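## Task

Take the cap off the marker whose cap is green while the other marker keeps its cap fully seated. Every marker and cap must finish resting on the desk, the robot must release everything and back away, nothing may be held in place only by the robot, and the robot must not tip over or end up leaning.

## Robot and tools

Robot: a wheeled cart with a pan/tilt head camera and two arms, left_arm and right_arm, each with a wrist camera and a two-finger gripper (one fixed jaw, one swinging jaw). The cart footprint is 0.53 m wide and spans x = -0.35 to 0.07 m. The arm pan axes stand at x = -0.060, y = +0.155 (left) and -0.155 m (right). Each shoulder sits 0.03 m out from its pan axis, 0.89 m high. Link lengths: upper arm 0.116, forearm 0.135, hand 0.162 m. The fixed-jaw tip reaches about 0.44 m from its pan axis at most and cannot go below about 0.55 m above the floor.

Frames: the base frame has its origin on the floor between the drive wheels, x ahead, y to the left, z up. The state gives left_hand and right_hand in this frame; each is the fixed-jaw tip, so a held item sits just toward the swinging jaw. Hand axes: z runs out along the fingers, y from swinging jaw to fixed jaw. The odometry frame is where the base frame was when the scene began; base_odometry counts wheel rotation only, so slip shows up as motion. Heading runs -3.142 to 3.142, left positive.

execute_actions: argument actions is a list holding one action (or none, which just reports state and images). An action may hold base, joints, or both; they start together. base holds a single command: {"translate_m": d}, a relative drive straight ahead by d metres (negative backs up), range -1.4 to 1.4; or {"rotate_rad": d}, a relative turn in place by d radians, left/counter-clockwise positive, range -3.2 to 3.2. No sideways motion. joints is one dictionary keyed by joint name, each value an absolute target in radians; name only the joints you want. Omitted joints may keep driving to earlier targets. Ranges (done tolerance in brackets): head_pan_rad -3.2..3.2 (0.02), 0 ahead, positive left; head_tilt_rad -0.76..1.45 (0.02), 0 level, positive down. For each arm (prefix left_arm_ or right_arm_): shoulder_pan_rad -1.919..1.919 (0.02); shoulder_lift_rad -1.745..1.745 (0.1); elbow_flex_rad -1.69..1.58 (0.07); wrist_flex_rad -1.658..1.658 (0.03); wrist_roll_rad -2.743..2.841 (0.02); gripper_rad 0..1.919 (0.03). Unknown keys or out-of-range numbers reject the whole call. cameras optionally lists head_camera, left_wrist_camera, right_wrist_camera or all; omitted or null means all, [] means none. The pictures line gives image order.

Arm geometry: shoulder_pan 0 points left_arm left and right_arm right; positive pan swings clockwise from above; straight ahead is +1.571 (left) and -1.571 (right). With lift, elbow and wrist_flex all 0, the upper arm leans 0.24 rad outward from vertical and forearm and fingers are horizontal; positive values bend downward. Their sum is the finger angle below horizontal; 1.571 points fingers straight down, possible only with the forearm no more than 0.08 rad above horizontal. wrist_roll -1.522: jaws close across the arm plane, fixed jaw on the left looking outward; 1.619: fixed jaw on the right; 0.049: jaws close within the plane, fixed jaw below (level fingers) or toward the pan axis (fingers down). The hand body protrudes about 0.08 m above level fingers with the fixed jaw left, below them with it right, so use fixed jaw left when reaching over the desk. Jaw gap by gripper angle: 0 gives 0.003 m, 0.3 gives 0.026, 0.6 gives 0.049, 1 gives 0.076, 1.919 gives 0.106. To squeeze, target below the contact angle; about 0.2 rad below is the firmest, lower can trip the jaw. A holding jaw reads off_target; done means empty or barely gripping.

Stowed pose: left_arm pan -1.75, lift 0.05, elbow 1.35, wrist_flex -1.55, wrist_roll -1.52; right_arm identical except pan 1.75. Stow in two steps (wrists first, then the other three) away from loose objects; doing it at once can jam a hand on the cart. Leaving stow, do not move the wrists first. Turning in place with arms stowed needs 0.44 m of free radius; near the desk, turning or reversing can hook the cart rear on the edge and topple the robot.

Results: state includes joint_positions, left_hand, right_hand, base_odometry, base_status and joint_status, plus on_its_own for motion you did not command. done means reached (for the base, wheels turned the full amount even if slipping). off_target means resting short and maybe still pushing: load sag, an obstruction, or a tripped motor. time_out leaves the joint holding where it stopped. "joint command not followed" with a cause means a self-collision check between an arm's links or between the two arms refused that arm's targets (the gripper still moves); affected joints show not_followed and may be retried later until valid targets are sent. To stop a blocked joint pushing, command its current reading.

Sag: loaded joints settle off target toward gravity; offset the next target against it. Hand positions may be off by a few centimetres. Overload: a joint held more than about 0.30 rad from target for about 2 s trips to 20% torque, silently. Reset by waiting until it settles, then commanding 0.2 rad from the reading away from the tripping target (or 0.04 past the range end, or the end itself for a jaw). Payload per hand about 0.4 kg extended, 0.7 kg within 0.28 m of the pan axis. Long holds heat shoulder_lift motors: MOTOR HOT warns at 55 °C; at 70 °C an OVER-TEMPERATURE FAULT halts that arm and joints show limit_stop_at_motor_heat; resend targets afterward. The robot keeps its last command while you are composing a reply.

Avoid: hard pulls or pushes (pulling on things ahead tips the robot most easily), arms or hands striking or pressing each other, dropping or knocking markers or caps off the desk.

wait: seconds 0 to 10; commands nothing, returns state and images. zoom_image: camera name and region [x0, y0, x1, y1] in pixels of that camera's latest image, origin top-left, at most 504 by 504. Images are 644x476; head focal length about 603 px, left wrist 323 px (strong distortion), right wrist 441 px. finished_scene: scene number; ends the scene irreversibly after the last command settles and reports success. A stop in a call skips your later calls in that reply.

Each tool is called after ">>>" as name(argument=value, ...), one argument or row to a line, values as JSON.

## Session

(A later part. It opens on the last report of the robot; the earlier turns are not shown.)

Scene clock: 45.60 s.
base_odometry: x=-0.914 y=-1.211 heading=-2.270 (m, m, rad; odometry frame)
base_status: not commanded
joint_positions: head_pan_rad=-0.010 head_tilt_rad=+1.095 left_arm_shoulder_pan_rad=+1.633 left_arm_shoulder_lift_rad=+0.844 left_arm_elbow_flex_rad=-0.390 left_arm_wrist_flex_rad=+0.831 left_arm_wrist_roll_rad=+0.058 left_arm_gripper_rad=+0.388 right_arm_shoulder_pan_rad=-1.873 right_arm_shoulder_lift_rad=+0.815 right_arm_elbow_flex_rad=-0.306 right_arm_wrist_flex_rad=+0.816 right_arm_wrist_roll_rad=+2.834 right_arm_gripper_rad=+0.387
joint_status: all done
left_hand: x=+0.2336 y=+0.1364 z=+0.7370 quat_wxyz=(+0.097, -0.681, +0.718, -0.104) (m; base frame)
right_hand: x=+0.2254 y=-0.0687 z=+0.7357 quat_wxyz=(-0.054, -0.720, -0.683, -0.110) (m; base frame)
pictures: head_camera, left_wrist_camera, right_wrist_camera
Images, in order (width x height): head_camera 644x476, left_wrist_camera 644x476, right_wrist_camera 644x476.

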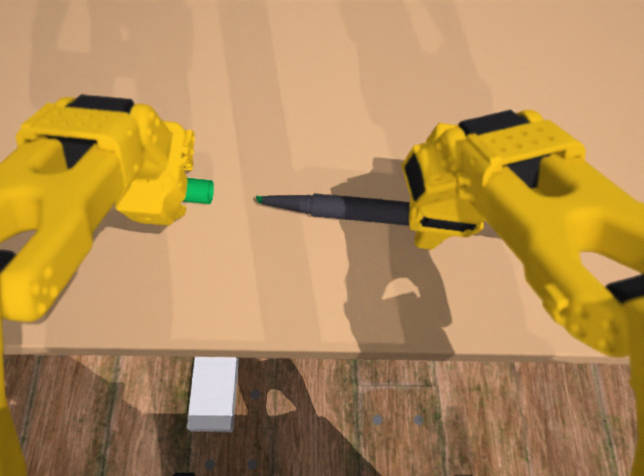

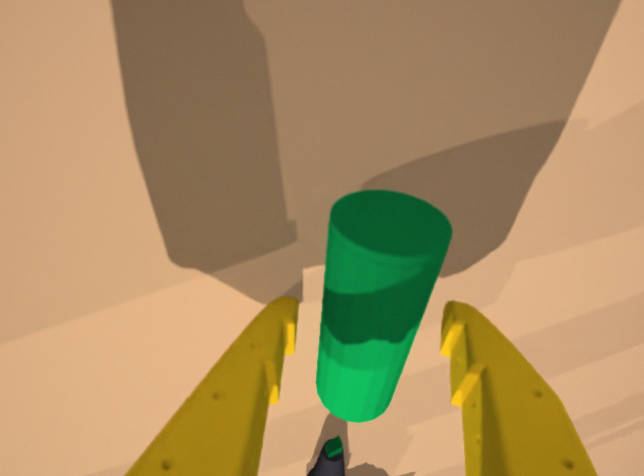

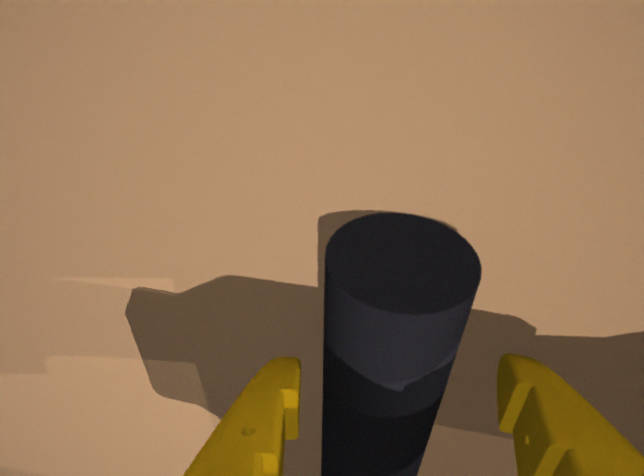

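>>> execute_actions(
  actions=[
    {"joints":{"left_arm_shoulder_lift_rad":0.45,"left_arm_wrist_flex_rad":1.15,"right_arm_shoulder_lift_rad":0.42,"right_arm_wrist_flex_rad":1.13}},
  ],
  cameras=[],
)

>>> execute_actions(
  actions=[
    {"base":{"translate_m":-0.3},"joints":{"head_tilt_rad":0.7}},
  ],
  cameras=["head_camera"],
)

Scene clock: 46.97 s.
base_odometry: x=-0.914 y=-1.211 heading=-2.270 (m, m, rad; odometry frame)
base_status: not commanded
joint_positions: head_pan_rad=-0.010 head_tilt_rad=+1.095 left_arm_shoulder_pan_rad=+1.631 left_arm_shoulder_lift_rad=+0.507 left_arm_elbow_flex_rad=-0.390 left_arm_wrist_flex_rad=+1.141 left_arm_wrist_roll_rad=+0.058 left_arm_gripper_rad=+0.389 right_arm_shoulder_pan_rad=-1.873 right_arm_shoulder_lift_rad=+0.468 right_arm_elbow_flex_rad=-0.306 right_arm_wrist_flex_rad=+1.121 right_arm_wrist_roll_rad=+2.834 right_arm_gripper_rad=+0.392
joint_status: all done
left_hand: x=+0.2255 y=+0.1373 z=+0.8130 quat_wxyz=(+0.106, -0.680, +0.716, -0.114) (m; base frame)
right_hand: x=+0.2203 y=-0.0703 z=+0.8133 quat_wxyz=(-0.063, -0.718, -0.681, -0.128) (m; base frame)
pictures: none
No camera images: the call's "cameras" was empty. Leave "cameras" out to get every camera's image.

Scene clock: 49.33 s.
base_odometry: x=-0.721 y=-0.981 heading=-2.270 (m, m, rad; odometry frame)
base_status: done
joint_positions: head_pan_rad=-0.010 head_tilt_rad=+0.714 left_arm_shoulder_pan_rad=+1.629 left_arm_shoulder_lift_rad=+0.507 left_arm_elbow_flex_rad=-0.390 left_arm_wrist_flex_rad=+1.142 left_arm_wrist_roll_rad=+0.058 left_arm_gripper_rad=+0.389 right_arm_shoulder_pan_rad=-1.873 right_arm_shoulder_lift_rad=+0.468 right_arm_elbow_flex_rad=-0.306 right_arm_wrist_flex_rad=+1.121 right_arm_wrist_roll_rad=+2.834 right_arm_gripper_rad=+0.392
joint_status: all done
left_hand: x=+0.2253 y=+0.1378 z=+0.8130 quat_wxyz=(+0.106, -0.681, +0.716, -0.113) (m; base frame)
right_hand: x=+0.2203 y=-0.0703 z=+0.8133 quat_wxyz=(-0.063, -0.718, -0.681, -0.128) (m; base frame)
pictures: head_camera
Images, in order (width x height): head_camera 644x476.

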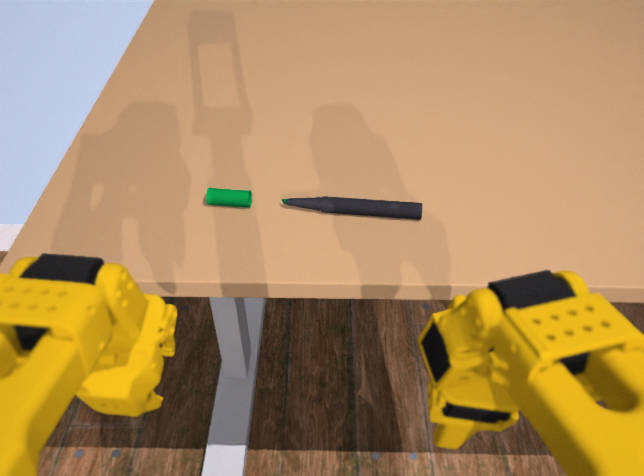

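>>> finished_scene(
  scene=1,
)

The scene is finished: the task was done.


## Next scene

Take the cap off the marker whose cap is blue while the other marker keeps its cap fully seated. Every marker and cap must finish resting on the desk, the robot must release everything and back away, nothing may be held in place only by the robot, and the robot must not tip over or end up leaning.

>>> execute_actions(
  actions=[],
)

Scene clock: 0.00 s.
base_odometry: x=+0.000 y=+0.000 heading=+0.000 (m, m, rad; odometry frame)
base_status: not commanded
joint_positions: head_pan_rad=-0.030 head_tilt_rad=-0.032 left_arm_shoulder_pan_rad=-1.781 left_arm_shoulder_lift_rad=-0.005 left_arm_elbow_flex_rad=+1.279 left_arm_wrist_flex_rad=-1.489 left_arm_wrist_roll_rad=-1.522 left_arm_gripper_rad=+1.920 right_arm_shoulder_pan_rad=+1.739 right_arm_shoulder_lift_rad=+0.052 right_arm_elbow_flex_rad=+1.359 right_arm_wrist_flex_rad=-1.548 right_arm_wrist_roll_rad=-1.496 right_arm_gripper_rad=+1.920
joint_status: not commanded
left_hand: x=-0.3118 y=+0.0935 z=+0.9132 quat_wxyz=(-0.082, -0.624, -0.066, +0.775) (m; base frame)
right_hand: x=-0.3077 y=-0.1207 z=+0.8940 quat_wxyz=(-0.073, +0.656, -0.047, -0.750) (m; base frame)
pictures: head_camera, left_wrist_camera, right_wrist_camera
Images, in order (width x height): head_camera 644x476, left_wrist_camera 644x476, right_wrist_camera 644x476.

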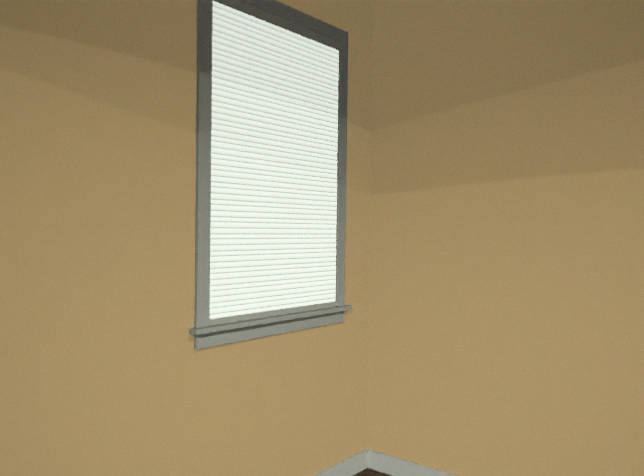

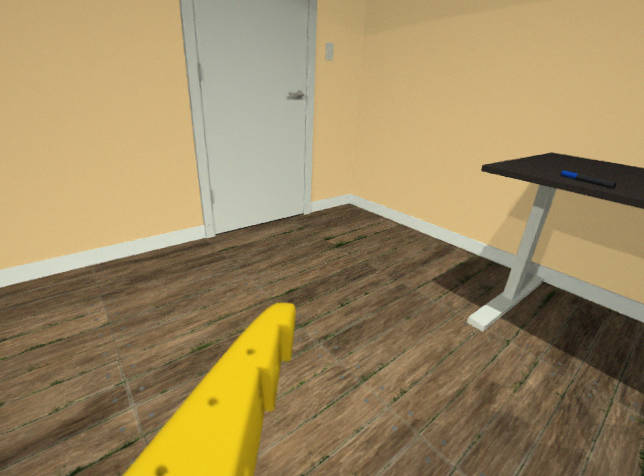

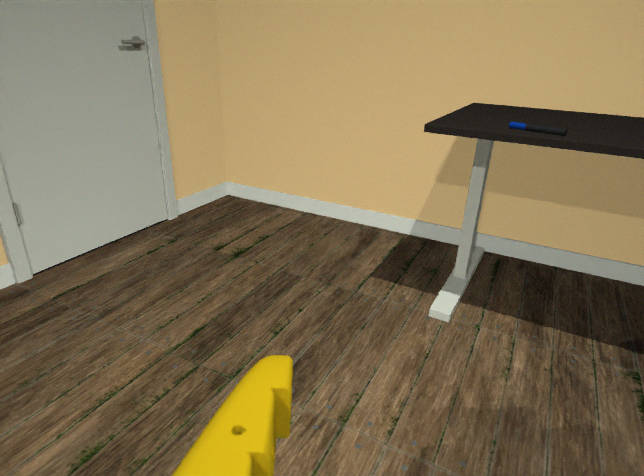

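>>> execute_actions(
  actions=[
    {"base":{"rotate_rad":2.6},"joints":{"head_pan_rad":-0.03,"head_tilt_rad":0.35,"left_arm_shoulder_pan_rad":1.3,"right_arm_shoulder_pan_rad":-1.3,"left_arm_shoulder_lift_rad":-0.2,"right_arm_shoulder_lift_rad":-0.2,"left_arm_elbow_flex_rad":0.6,"right_arm_elbow_flex_rad":0.6,"left_arm_gripper_rad":0.6,"right_arm_gripper_rad":0.6}},
  ],
  cameras=["head_camera"],
)

Scene clock: 4.73 s.
base_odometry: x=-0.001 y=+0.000 heading=+2.599 (m, m, rad; odometry frame)
base_status: done
joint_positions: head_pan_rad=-0.030 head_tilt_rad=+0.343 left_arm_shoulder_pan_rad=+1.290 left_arm_shoulder_lift_rad=-0.165 left_arm_elbow_flex_rad=+0.632 left_arm_wrist_flex_rad=-1.489 left_arm_wrist_roll_rad=-1.522 left_arm_gripper_rad=+0.611 right_arm_shoulder_pan_rad=-1.294 right_arm_shoulder_lift_rad=-0.167 right_arm_elbow_flex_rad=+0.638 right_arm_wrist_flex_rad=-1.548 right_arm_wrist_roll_rad=-1.496 right_arm_gripper_rad=+0.608
joint_status: all done
left_hand: x=+0.1746 y=+0.2306 z=+1.0903 quat_wxyz=(+0.953, -0.038, +0.268, +0.135) (m; base frame)
right_hand: x=+0.1714 y=-0.2128 z=+1.0942 quat_wxyz=(+0.959, +0.031, +0.243, -0.146) (m; base frame)
pictures: head_camera
Images, in order (width x height): head_camera 644x476.

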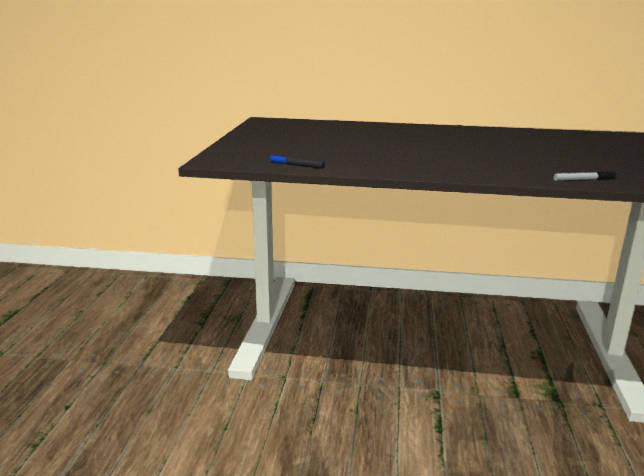

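>>> execute_actions(
  actions=[
    {"base":{"rotate_rad":0.186}},
  ],
  cameras=[],
)

>>> execute_actions(
  actions=[
    {"base":{"translate_m":1.148},"joints":{"head_tilt_rad":0.7,"left_arm_wrist_flex_rad":1.2,"right_arm_wrist_flex_rad":1.2,"left_arm_wrist_roll_rad":0.1,"right_arm_wrist_roll_rad":2.65,"left_arm_elbow_flex_rad":-0.3,"right_arm_elbow_flex_rad":-0.3,"left_arm_shoulder_lift_rad":0.3,"right_arm_shoulder_lift_rad":0.3}},
  ],
  cameras=[],
)

>>> execute_actions(
  actions=[
    {"base":{"rotate_rad":-0.436}},
  ],
  cameras=["head_camera"],
)

Scene clock: 7.97 s.
base_odometry: x=+0.000 y=+0.000 heading=+2.784 (m, m, rad; odometry frame)
base_status: done
joint_positions: head_pan_rad=-0.030 head_tilt_rad=+0.343 left_arm_shoulder_pan_rad=+1.292 left_arm_shoulder_lift_rad=-0.165 left_arm_elbow_flex_rad=+0.630 left_arm_wrist_flex_rad=-1.489 left_arm_wrist_roll_rad=-1.522 left_arm_gripper_rad=+0.611 right_arm_shoulder_pan_rad=-1.294 right_arm_shoulder_lift_rad=-0.168 right_arm_elbow_flex_rad=+0.638 right_arm_wrist_flex_rad=-1.548 right_arm_wrist_roll_rad=-1.496 right_arm_gripper_rad=+0.608
joint_status: not commanded
left_hand: x=+0.1746 y=+0.2302 z=+1.0907 quat_wxyz=(+0.953, -0.038, +0.268, +0.134) (m; base frame)
right_hand: x=+0.1711 y=-0.2127 z=+1.0945 quat_wxyz=(+0.959, +0.031, +0.242, -0.146) (m; base frame)
pictures: none
No camera images: the call's "cameras" was empty. Leave "cameras" out to get every camera's image.

Scene clock: 14.63 s.
base_odometry: x=-1.076 y=+0.401 heading=+2.783 (m, m, rad; odometry frame)
base_status: done
joint_positions: head_pan_rad=-0.030 head_tilt_rad=+0.695 left_arm_shoulder_pan_rad=+1.292 left_arm_shoulder_lift_rad=+0.321 left_arm_elbow_flex_rad=-0.268 left_arm_wrist_flex_rad=+1.193 left_arm_wrist_roll_rad=+0.091 left_arm_gripper_rad=+0.611 right_arm_shoulder_pan_rad=-1.294 right_arm_shoulder_lift_rad=+0.321 right_arm_elbow_flex_rad=-0.263 right_arm_wrist_flex_rad=+1.192 right_arm_wrist_roll_rad=+2.641 right_arm_gripper_rad=+0.608
joint_status: all done
left_hand: x=+0.2011 y=+0.2290 z=+0.8354 quat_wxyz=(+0.127, -0.800, +0.577, -0.100) (m; base frame)
right_hand: x=+0.2126 y=-0.2368 z=+0.8391 quat_wxyz=(-0.097, -0.920, -0.359, -0.127) (m; base frame)
pictures: none
No camera images: the call's "cameras" was empty. Leave "cameras" out to get every camera's image.

Scene clock: 15.93 s.
base_odometry: x=-1.076 y=+0.400 heading=+2.347 (m, m, rad; odometry frame)
base_status: done
joint_positions: head_pan_rad=-0.030 head_tilt_rad=+0.695 left_arm_shoulder_pan_rad=+1.292 left_arm_shoulder_lift_rad=+0.321 left_arm_elbow_flex_rad=-0.268 left_arm_wrist_flex_rad=+1.193 left_arm_wrist_roll_rad=+0.091 left_arm_gripper_rad=+0.611 right_arm_shoulder_pan_rad=-1.295 right_arm_shoulder_lift_rad=+0.321 right_arm_elbow_flex_rad=-0.263 right_arm_wrist_flex_rad=+1.192 right_arm_wrist_roll_rad=+2.641 right_arm_gripper_rad=+0.608
joint_status: not commanded
left_hand: x=+0.2011 y=+0.2290 z=+0.8354 quat_wxyz=(+0.127, -0.800, +0.577, -0.100) (m; base frame)
right_hand: x=+0.2127 y=-0.2364 z=+0.8391 quat_wxyz=(-0.096, -0.919, -0.360, -0.127) (m; base frame)
pictures: head_camera
Images, in order (width x height): head_camera 644x476.

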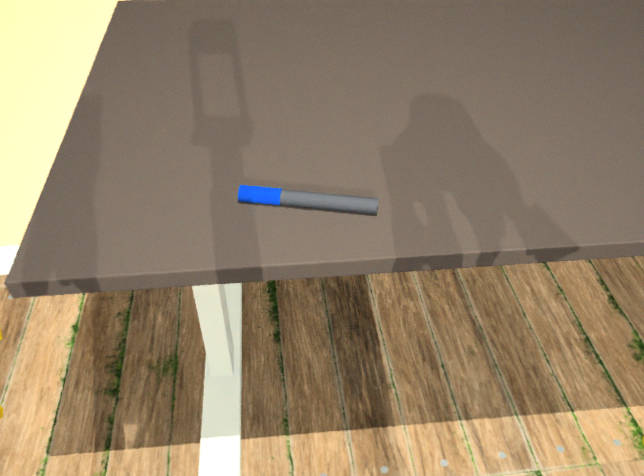

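>>> execute_actions(
  actions=[
    {"base":{"rotate_rad":0.035}},
  ],
  cameras=[],
)

>>> execute_actions(
  actions=[
    {"base":{"translate_m":0.315},"joints":{"head_tilt_rad":1.1,"left_arm_shoulder_pan_rad":1.885,"right_arm_shoulder_pan_rad":-1.915,"left_arm_wrist_flex_rad":1.14,"right_arm_wrist_flex_rad":1.18,"left_arm_wrist_roll_rad":0.16,"right_arm_wrist_roll_rad":2.69,"left_arm_elbow_flex_rad":-0.66,"right_arm_elbow_flex_rad":-0.66,"left_arm_shoulder_lift_rad":0.73,"right_arm_shoulder_lift_rad":0.735,"right_arm_gripper_rad":0.5}},
  ],
)

Scene clock: 19.80 s.
base_odometry: x=-1.076 y=+0.401 heading=+2.384 (m, m, rad; odometry frame)
base_status: done
joint_positions: head_pan_rad=-0.030 head_tilt_rad=+0.695 left_arm_shoulder_pan_rad=+1.292 left_arm_shoulder_lift_rad=+0.321 left_arm_elbow_flex_rad=-0.268 left_arm_wrist_flex_rad=+1.193 left_arm_wrist_roll_rad=+0.091 left_arm_gripper_rad=+0.611 right_arm_shoulder_pan_rad=-1.295 right_arm_shoulder_lift_rad=+0.321 right_arm_elbow_flex_rad=-0.263 right_arm_wrist_flex_rad=+1.192 right_arm_wrist_roll_rad=+2.641 right_arm_gripper_rad=+0.608
joint_status: not commanded
left_hand: x=+0.2011 y=+0.2290 z=+0.8354 quat_wxyz=(+0.127, -0.800, +0.577, -0.100) (m; base frame)
right_hand: x=+0.2127 y=-0.2364 z=+0.8391 quat_wxyz=(-0.096, -0.919, -0.360, -0.127) (m; base frame)
pictures: none
No camera images: the call's "cameras" was empty. Leave "cameras" out to get every camera's image.

Scene clock: 22.30 s.
base_odometry: x=-1.304 y=+0.618 heading=+2.382 (m, m, rad; odometry frame)
base_status: done
joint_positions: head_pan_rad=-0.030 head_tilt_rad=+1.095 left_arm_shoulder_pan_rad=+1.876 left_arm_shoulder_lift_rad=+0.754 left_arm_elbow_flex_rad=-0.629 left_arm_wrist_flex_rad=+1.153 left_arm_wrist_roll_rad=+0.151 left_arm_gripper_rad=+0.611 right_arm_shoulder_pan_rad=-1.909 right_arm_shoulder_lift_rad=+0.757 right_arm_elbow_flex_rad=-0.622 right_arm_wrist_flex_rad=+1.192 right_arm_wrist_roll_rad=+2.682 right_arm_gripper_rad=+0.508
joint_status: all done
left_hand: x=+0.2269 y=+0.0632 z=+0.7893 quat_wxyz=(+0.080, -0.625, +0.767, -0.122) (m; base frame)
right_hand: x=+0.2318 y=-0.0565 z=+0.7896 quat_wxyz=(-0.043, -0.759, -0.640, -0.114) (m; base frame)
pictures: head_camera, left_wrist_camera, right_wrist_camera
Images, in order (width x height): head_camera 644x476, left_wrist_camera 644x476, right_wrist_camera 644x476.

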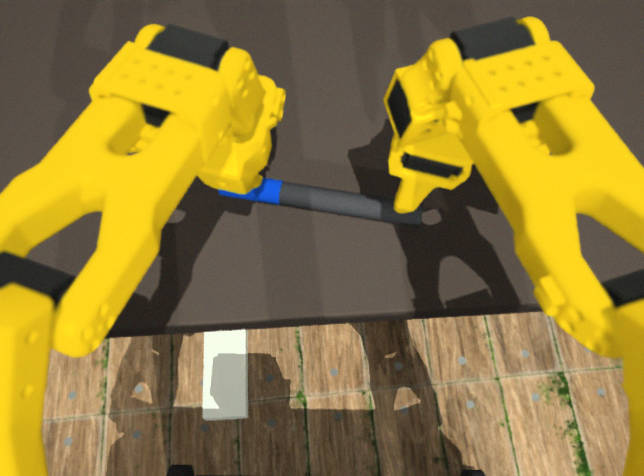

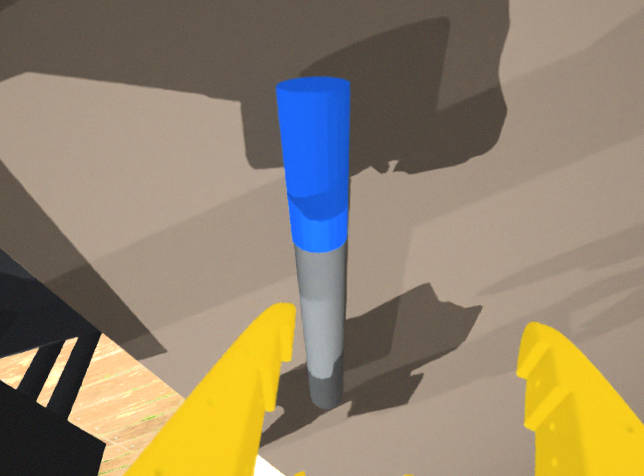

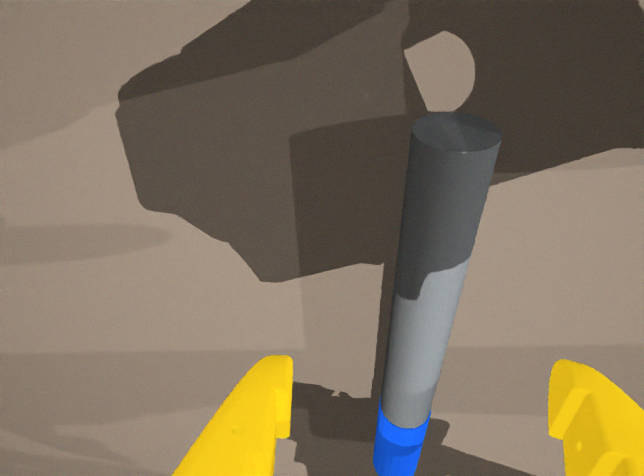

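>>> execute_actions(
  actions=[
    {"joints":{"left_arm_wrist_flex_rad":1.03,"right_arm_wrist_flex_rad":1.06,"left_arm_wrist_roll_rad":0.19,"left_arm_shoulder_lift_rad":0.87,"right_arm_shoulder_lift_rad":0.885}},
  ],
)

Scene clock: 23.67 s.
base_odometry: x=-1.304 y=+0.618 heading=+2.382 (m, m, rad; odometry frame)
base_status: not commanded
joint_positions: head_pan_rad=-0.030 head_tilt_rad=+1.095 left_arm_shoulder_pan_rad=+1.876 left_arm_shoulder_lift_rad=+0.895 left_arm_elbow_flex_rad=-0.630 left_arm_wrist_flex_rad=+1.042 left_arm_wrist_roll_rad=+0.182 left_arm_gripper_rad=+0.611 right_arm_shoulder_pan_rad=-1.909 right_arm_shoulder_lift_rad=+0.908 right_arm_elbow_flex_rad=-0.623 right_arm_wrist_flex_rad=+1.072 right_arm_wrist_roll_rad=+2.682 right_arm_gripper_rad=+0.508
joint_status: all done
left_hand: x=+0.2272 y=+0.0628 z=+0.7553 quat_wxyz=(+0.071, -0.638, +0.759, -0.111) (m; base frame)
right_hand: x=+0.2320 y=-0.0564 z=+0.7528 quat_wxyz=(-0.038, -0.760, -0.641, -0.100) (m; base frame)
pictures: head_camera, left_wrist_camera, right_wrist_camera
Images, in order (width x height): head_camera 644x476, left_wrist_camera 644x476, right_wrist_camera 644x476.

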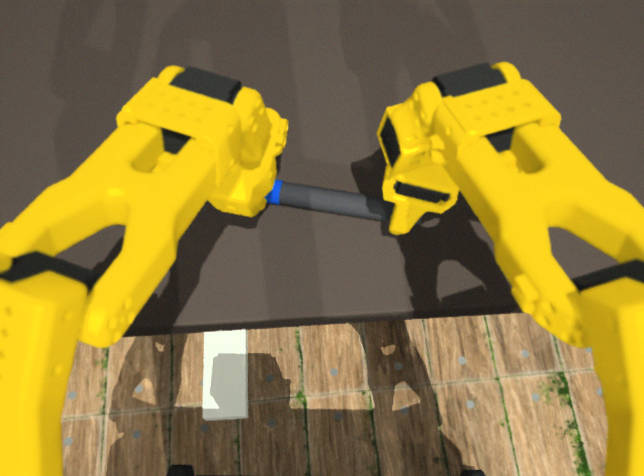

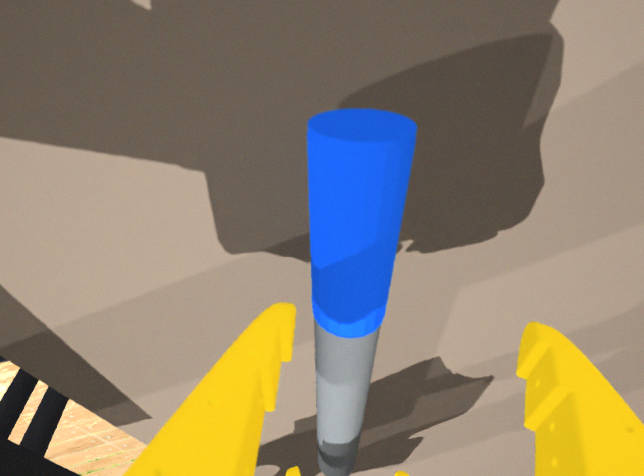

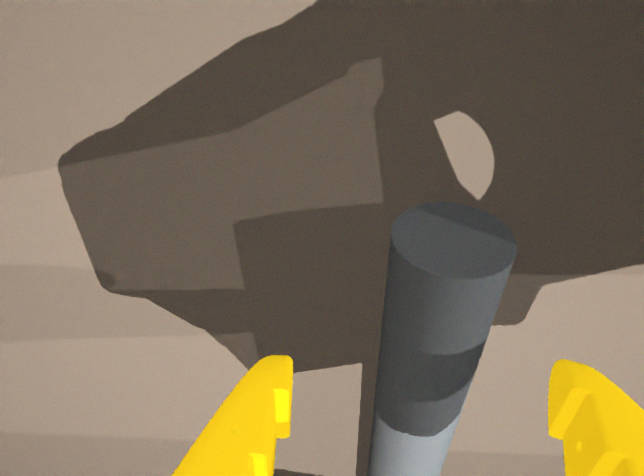

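>>> execute_actions(
  actions=[
    {"joints":{"left_arm_shoulder_pan_rad":1.84,"left_arm_wrist_flex_rad":0.97,"left_arm_wrist_roll_rad":0.15,"left_arm_shoulder_lift_rad":0.935,"right_arm_shoulder_lift_rad":0.955,"right_arm_wrist_flex_rad":1.045}},
  ],
)

Scene clock: 25.10 s.
base_odometry: x=-1.304 y=+0.618 heading=+2.382 (m, m, rad; odometry frame)
base_status: not commanded
joint_positions: head_pan_rad=-0.030 head_tilt_rad=+1.095 left_arm_shoulder_pan_rad=+1.849 left_arm_shoulder_lift_rad=+0.960 left_arm_elbow_flex_rad=-0.630 left_arm_wrist_flex_rad=+0.983 left_arm_wrist_roll_rad=+0.159 left_arm_gripper_rad=+0.611 right_arm_shoulder_pan_rad=-1.909 right_arm_shoulder_lift_rad=+0.976 right_arm_elbow_flex_rad=-0.625 right_arm_wrist_flex_rad=+1.057 right_arm_wrist_roll_rad=+2.682 right_arm_gripper_rad=+0.508
joint_status: all done
left_hand: x=+0.2297 y=+0.0710 z=+0.7398 quat_wxyz=(+0.072, -0.640, +0.757, -0.107) (m; base frame)
right_hand: x=+0.2249 y=-0.0589 z=+0.7351 quat_wxyz=(-0.029, -0.762, -0.642, -0.076) (m; base frame)
pictures: head_camera, left_wrist_camera, right_wrist_camera
Images, in order (width x height): head_camera 644x476, left_wrist_camera 644x476, right_wrist_camera 644x476.

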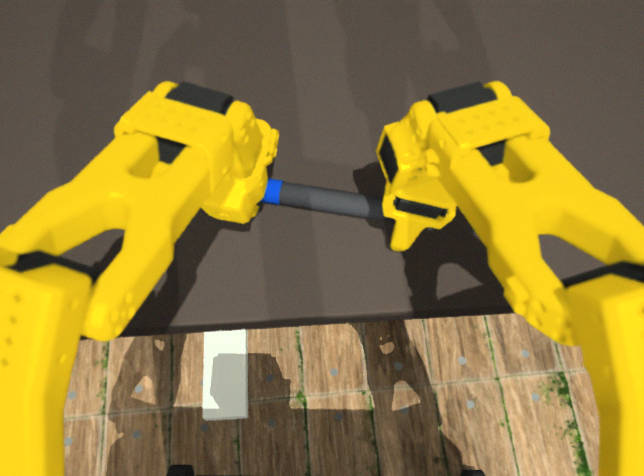

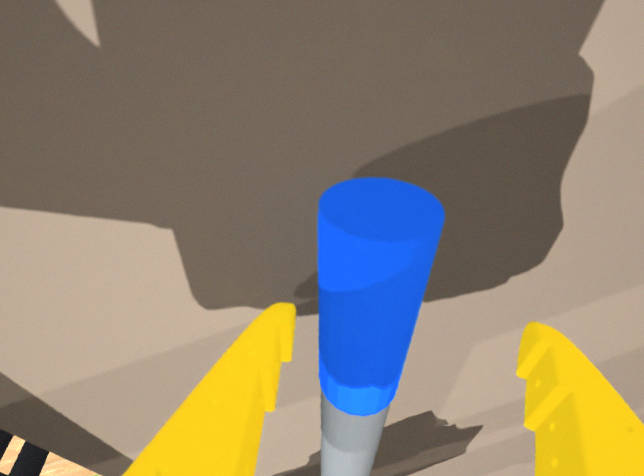

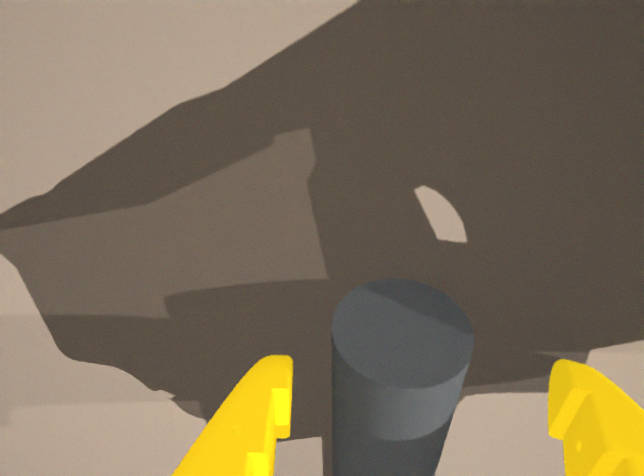

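>>> execute_actions(
  actions=[
    {"joints":{"left_arm_gripper_rad":0.03,"right_arm_gripper_rad":0.01,"left_arm_wrist_roll_rad":0.24,"right_arm_wrist_roll_rad":2.76,"left_arm_shoulder_lift_rad":0.95,"left_arm_wrist_flex_rad":0.95,"right_arm_shoulder_lift_rad":0.965}},
  ],
)

Scene clock: 27.37 s.
base_odometry: x=-1.304 y=+0.618 heading=+2.382 (m, m, rad; odometry frame)
base_status: not commanded
joint_positions: head_pan_rad=-0.030 head_tilt_rad=+1.095 left_arm_shoulder_pan_rad=+1.846 left_arm_shoulder_lift_rad=+0.972 left_arm_elbow_flex_rad=-0.638 left_arm_wrist_flex_rad=+0.958 left_arm_wrist_roll_rad=+0.233 left_arm_gripper_rad=+0.216 right_arm_shoulder_pan_rad=-1.912 right_arm_shoulder_lift_rad=+0.985 right_arm_elbow_flex_rad=-0.628 right_arm_wrist_flex_rad=+1.057 right_arm_wrist_roll_rad=+2.754 right_arm_gripper_rad=+0.206
joint_status: left_arm_gripper_rad off_target (ended at +0.216, target +0.030); right_arm_gripper_rad off_target (ended at +0.206, target +0.010); the others done
left_hand: x=+0.2332 y=+0.0704 z=+0.7386 quat_wxyz=(+0.073, -0.668, +0.731, -0.118) (m; base frame)
right_hand: x=+0.2239 y=-0.0578 z=+0.7331 quat_wxyz=(-0.030, -0.738, -0.671, -0.072) (m; base frame)
pictures: head_camera, left_wrist_camera, right_wrist_camera
Images, in order (width x height): head_camera 644x476, left_wrist_camera 644x476, right_wrist_camera 644x476.

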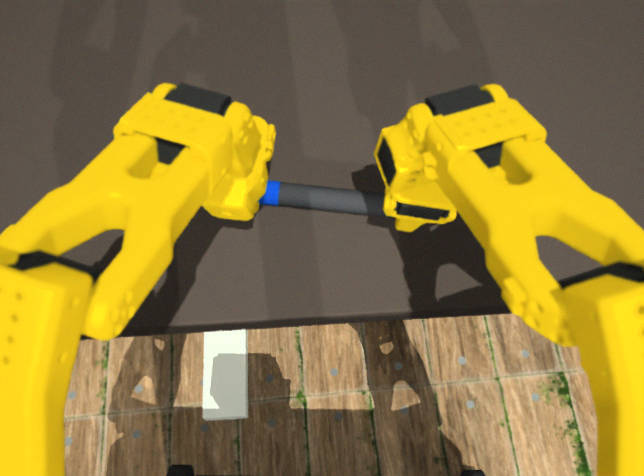

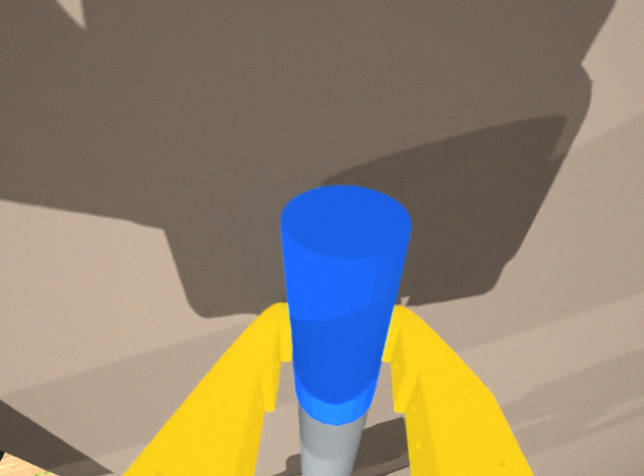

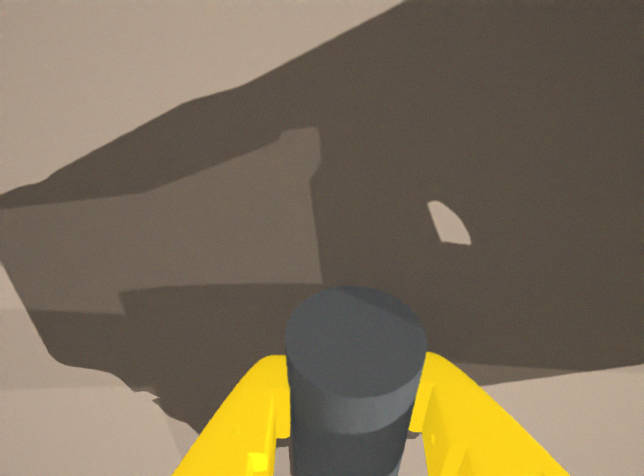

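>>> execute_actions(
  actions=[
    {"joints":{"left_arm_shoulder_pan_rad":1.62,"left_arm_wrist_roll_rad":0.0,"left_arm_shoulder_lift_rad":0.925,"left_arm_gripper_rad":0.015,"right_arm_shoulder_pan_rad":-1.87,"right_arm_wrist_roll_rad":2.79}},
  ],
)

Scene clock: 28.63 s.
base_odometry: x=-1.304 y=+0.618 heading=+2.382 (m, m, rad; odometry frame)
base_status: not commanded
joint_positions: head_pan_rad=-0.030 head_tilt_rad=+1.095 left_arm_shoulder_pan_rad=+1.631 left_arm_shoulder_lift_rad=+0.970 left_arm_elbow_flex_rad=-0.638 left_arm_wrist_flex_rad=+0.958 left_arm_wrist_roll_rad=+0.009 left_arm_gripper_rad=+0.216 right_arm_shoulder_pan_rad=-1.878 right_arm_shoulder_lift_rad=+0.988 right_arm_elbow_flex_rad=-0.632 right_arm_wrist_flex_rad=+1.051 right_arm_wrist_roll_rad=+2.782 right_arm_gripper_rad=+0.206
joint_status: left_arm_gripper_rad off_target (ended at +0.216, target +0.015); the others done
left_hand: x=+0.2446 y=+0.1365 z=+0.7390 quat_wxyz=(+0.098, -0.664, +0.734, -0.100) (m; base frame)
right_hand: x=+0.2284 y=-0.0668 z=+0.7333 quat_wxyz=(-0.034, -0.739, -0.668, -0.075) (m; base frame)
pictures: head_camera, left_wrist_camera, right_wrist_camera
Images, in order (width x height): head_camera 644x476, left_wrist_camera 644x476, right_wrist_camera 644x476.

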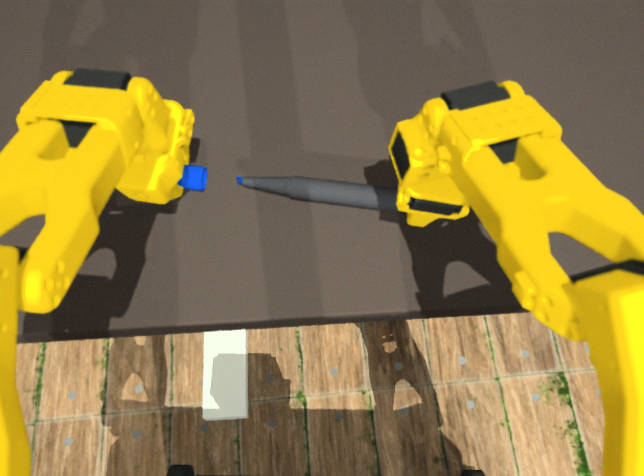

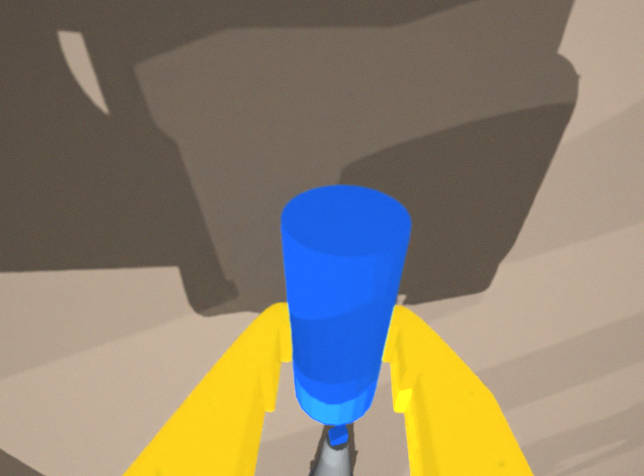

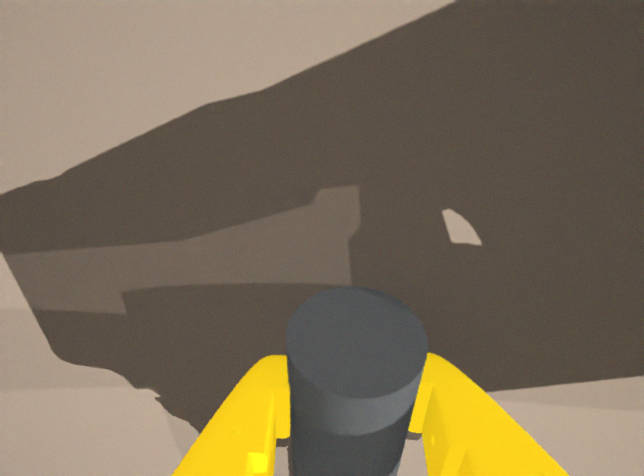

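>>> execute_actions(
  actions=[
    {"joints":{"left_arm_gripper_rad":0.45,"right_arm_gripper_rad":0.45}},
  ],
  cameras=[],
)

>>> execute_actions(
  actions=[
    {"joints":{"left_arm_shoulder_lift_rad":0.6,"left_arm_wrist_flex_rad":1.27,"right_arm_shoulder_lift_rad":0.6,"right_arm_wrist_flex_rad":1.28}},
  ],
  cameras=[],
)

>>> execute_actions(
  actions=[
    {"base":{"translate_m":-0.3},"joints":{"head_tilt_rad":0.7}},
  ],
  cameras=["head_camera"],
)

Scene clock: 29.87 s.
base_odometry: x=-1.304 y=+0.618 heading=+2.382 (m, m, rad; odometry frame)
base_status: not commanded
joint_positions: head_pan_rad=-0.030 head_tilt_rad=+1.095 left_arm_shoulder_pan_rad=+1.629 left_arm_shoulder_lift_rad=+0.970 left_arm_elbow_flex_rad=-0.638 left_arm_wrist_flex_rad=+0.958 left_arm_wrist_roll_rad=+0.007 left_arm_gripper_rad=+0.438 right_arm_shoulder_pan_rad=-1.877 right_arm_shoulder_lift_rad=+0.988 right_arm_elbow_flex_rad=-0.643 right_arm_wrist_flex_rad=+1.051 right_arm_wrist_roll_rad=+2.782 right_arm_gripper_rad=+0.439
joint_status: all done
left_hand: x=+0.2447 y=+0.1370 z=+0.7390 quat_wxyz=(+0.098, -0.664, +0.734, -0.100) (m; base frame)
right_hand: x=+0.2305 y=-0.0666 z=+0.7350 quat_wxyz=(-0.036, -0.740, -0.667, -0.079) (m; base frame)
pictures: none
No camera images: the call's "cameras" was empty. Leave "cameras" out to get every camera's image.

Scene clock: 30.87 s.
base_odometry: x=-1.304 y=+0.618 heading=+2.382 (m, m, rad; odometry frame)
base_status: not commanded
joint_positions: head_pan_rad=-0.030 head_tilt_rad=+1.095 left_arm_shoulder_pan_rad=+1.629 left_arm_shoulder_lift_rad=+0.659 left_arm_elbow_flex_rad=-0.638 left_arm_wrist_flex_rad=+1.262 left_arm_wrist_roll_rad=+0.007 left_arm_gripper_rad=+0.439 right_arm_shoulder_pan_rad=-1.877 right_arm_shoulder_lift_rad=+0.652 right_arm_elbow_flex_rad=-0.643 right_arm_wrist_flex_rad=+1.272 right_arm_wrist_roll_rad=+2.782 right_arm_gripper_rad=+0.442
joint_status: all done
left_hand: x=+0.2340 y=+0.1377 z=+0.8121 quat_wxyz=(+0.101, -0.664, +0.734, -0.102) (m; base frame)
right_hand: x=+0.2355 y=-0.0650 z=+0.8187 quat_wxyz=(-0.060, -0.735, -0.663, -0.131) (m; base frame)
pictures: none
No camera images: the call's "cameras" was empty. Leave "cameras" out to get every camera's image.

Scene clock: 33.13 s.
base_odometry: x=-1.087 y=+0.411 heading=+2.381 (m, m, rad; odometry frame)
base_status: done
joint_positions: head_pan_rad=-0.030 head_tilt_rad=+0.714 left_arm_shoulder_pan_rad=+1.629 left_arm_shoulder_lift_rad=+0.659 left_arm_elbow_flex_rad=-0.638 left_arm_wrist_flex_rad=+1.262 left_arm_wrist_roll_rad=+0.007 left_arm_gripper_rad=+0.439 right_arm_shoulder_pan_rad=-1.877 right_arm_shoulder_lift_rad=+0.652 right_arm_elbow_flex_rad=-0.643 right_arm_wrist_flex_rad=+1.272 right_arm_wrist_roll_rad=+2.782 right_arm_gripper_rad=+0.442
joint_status: all done
left_hand: x=+0.2340 y=+0.1377 z=+0.8121 quat_wxyz=(+0.101, -0.664, +0.734, -0.102) (m; base frame)
right_hand: x=+0.2355 y=-0.0650 z=+0.8187 quat_wxyz=(-0.060, -0.735, -0.663, -0.131) (m; base frame)
pictures: head_camera
Images, in order (width x height): head_camera 644x476.

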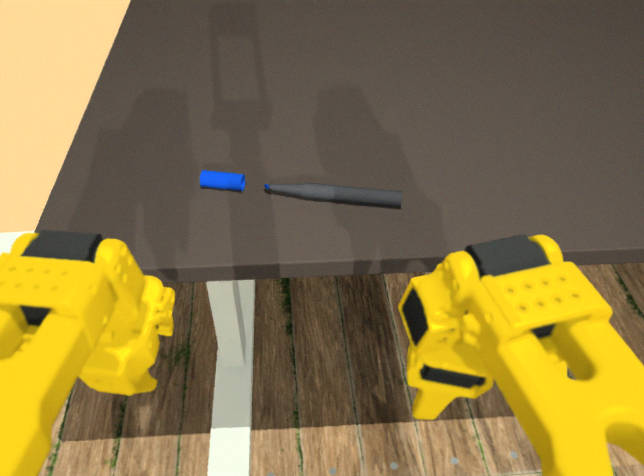

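>>> finished_scene(
  scene=2,
)

The scene is finished: the task was done.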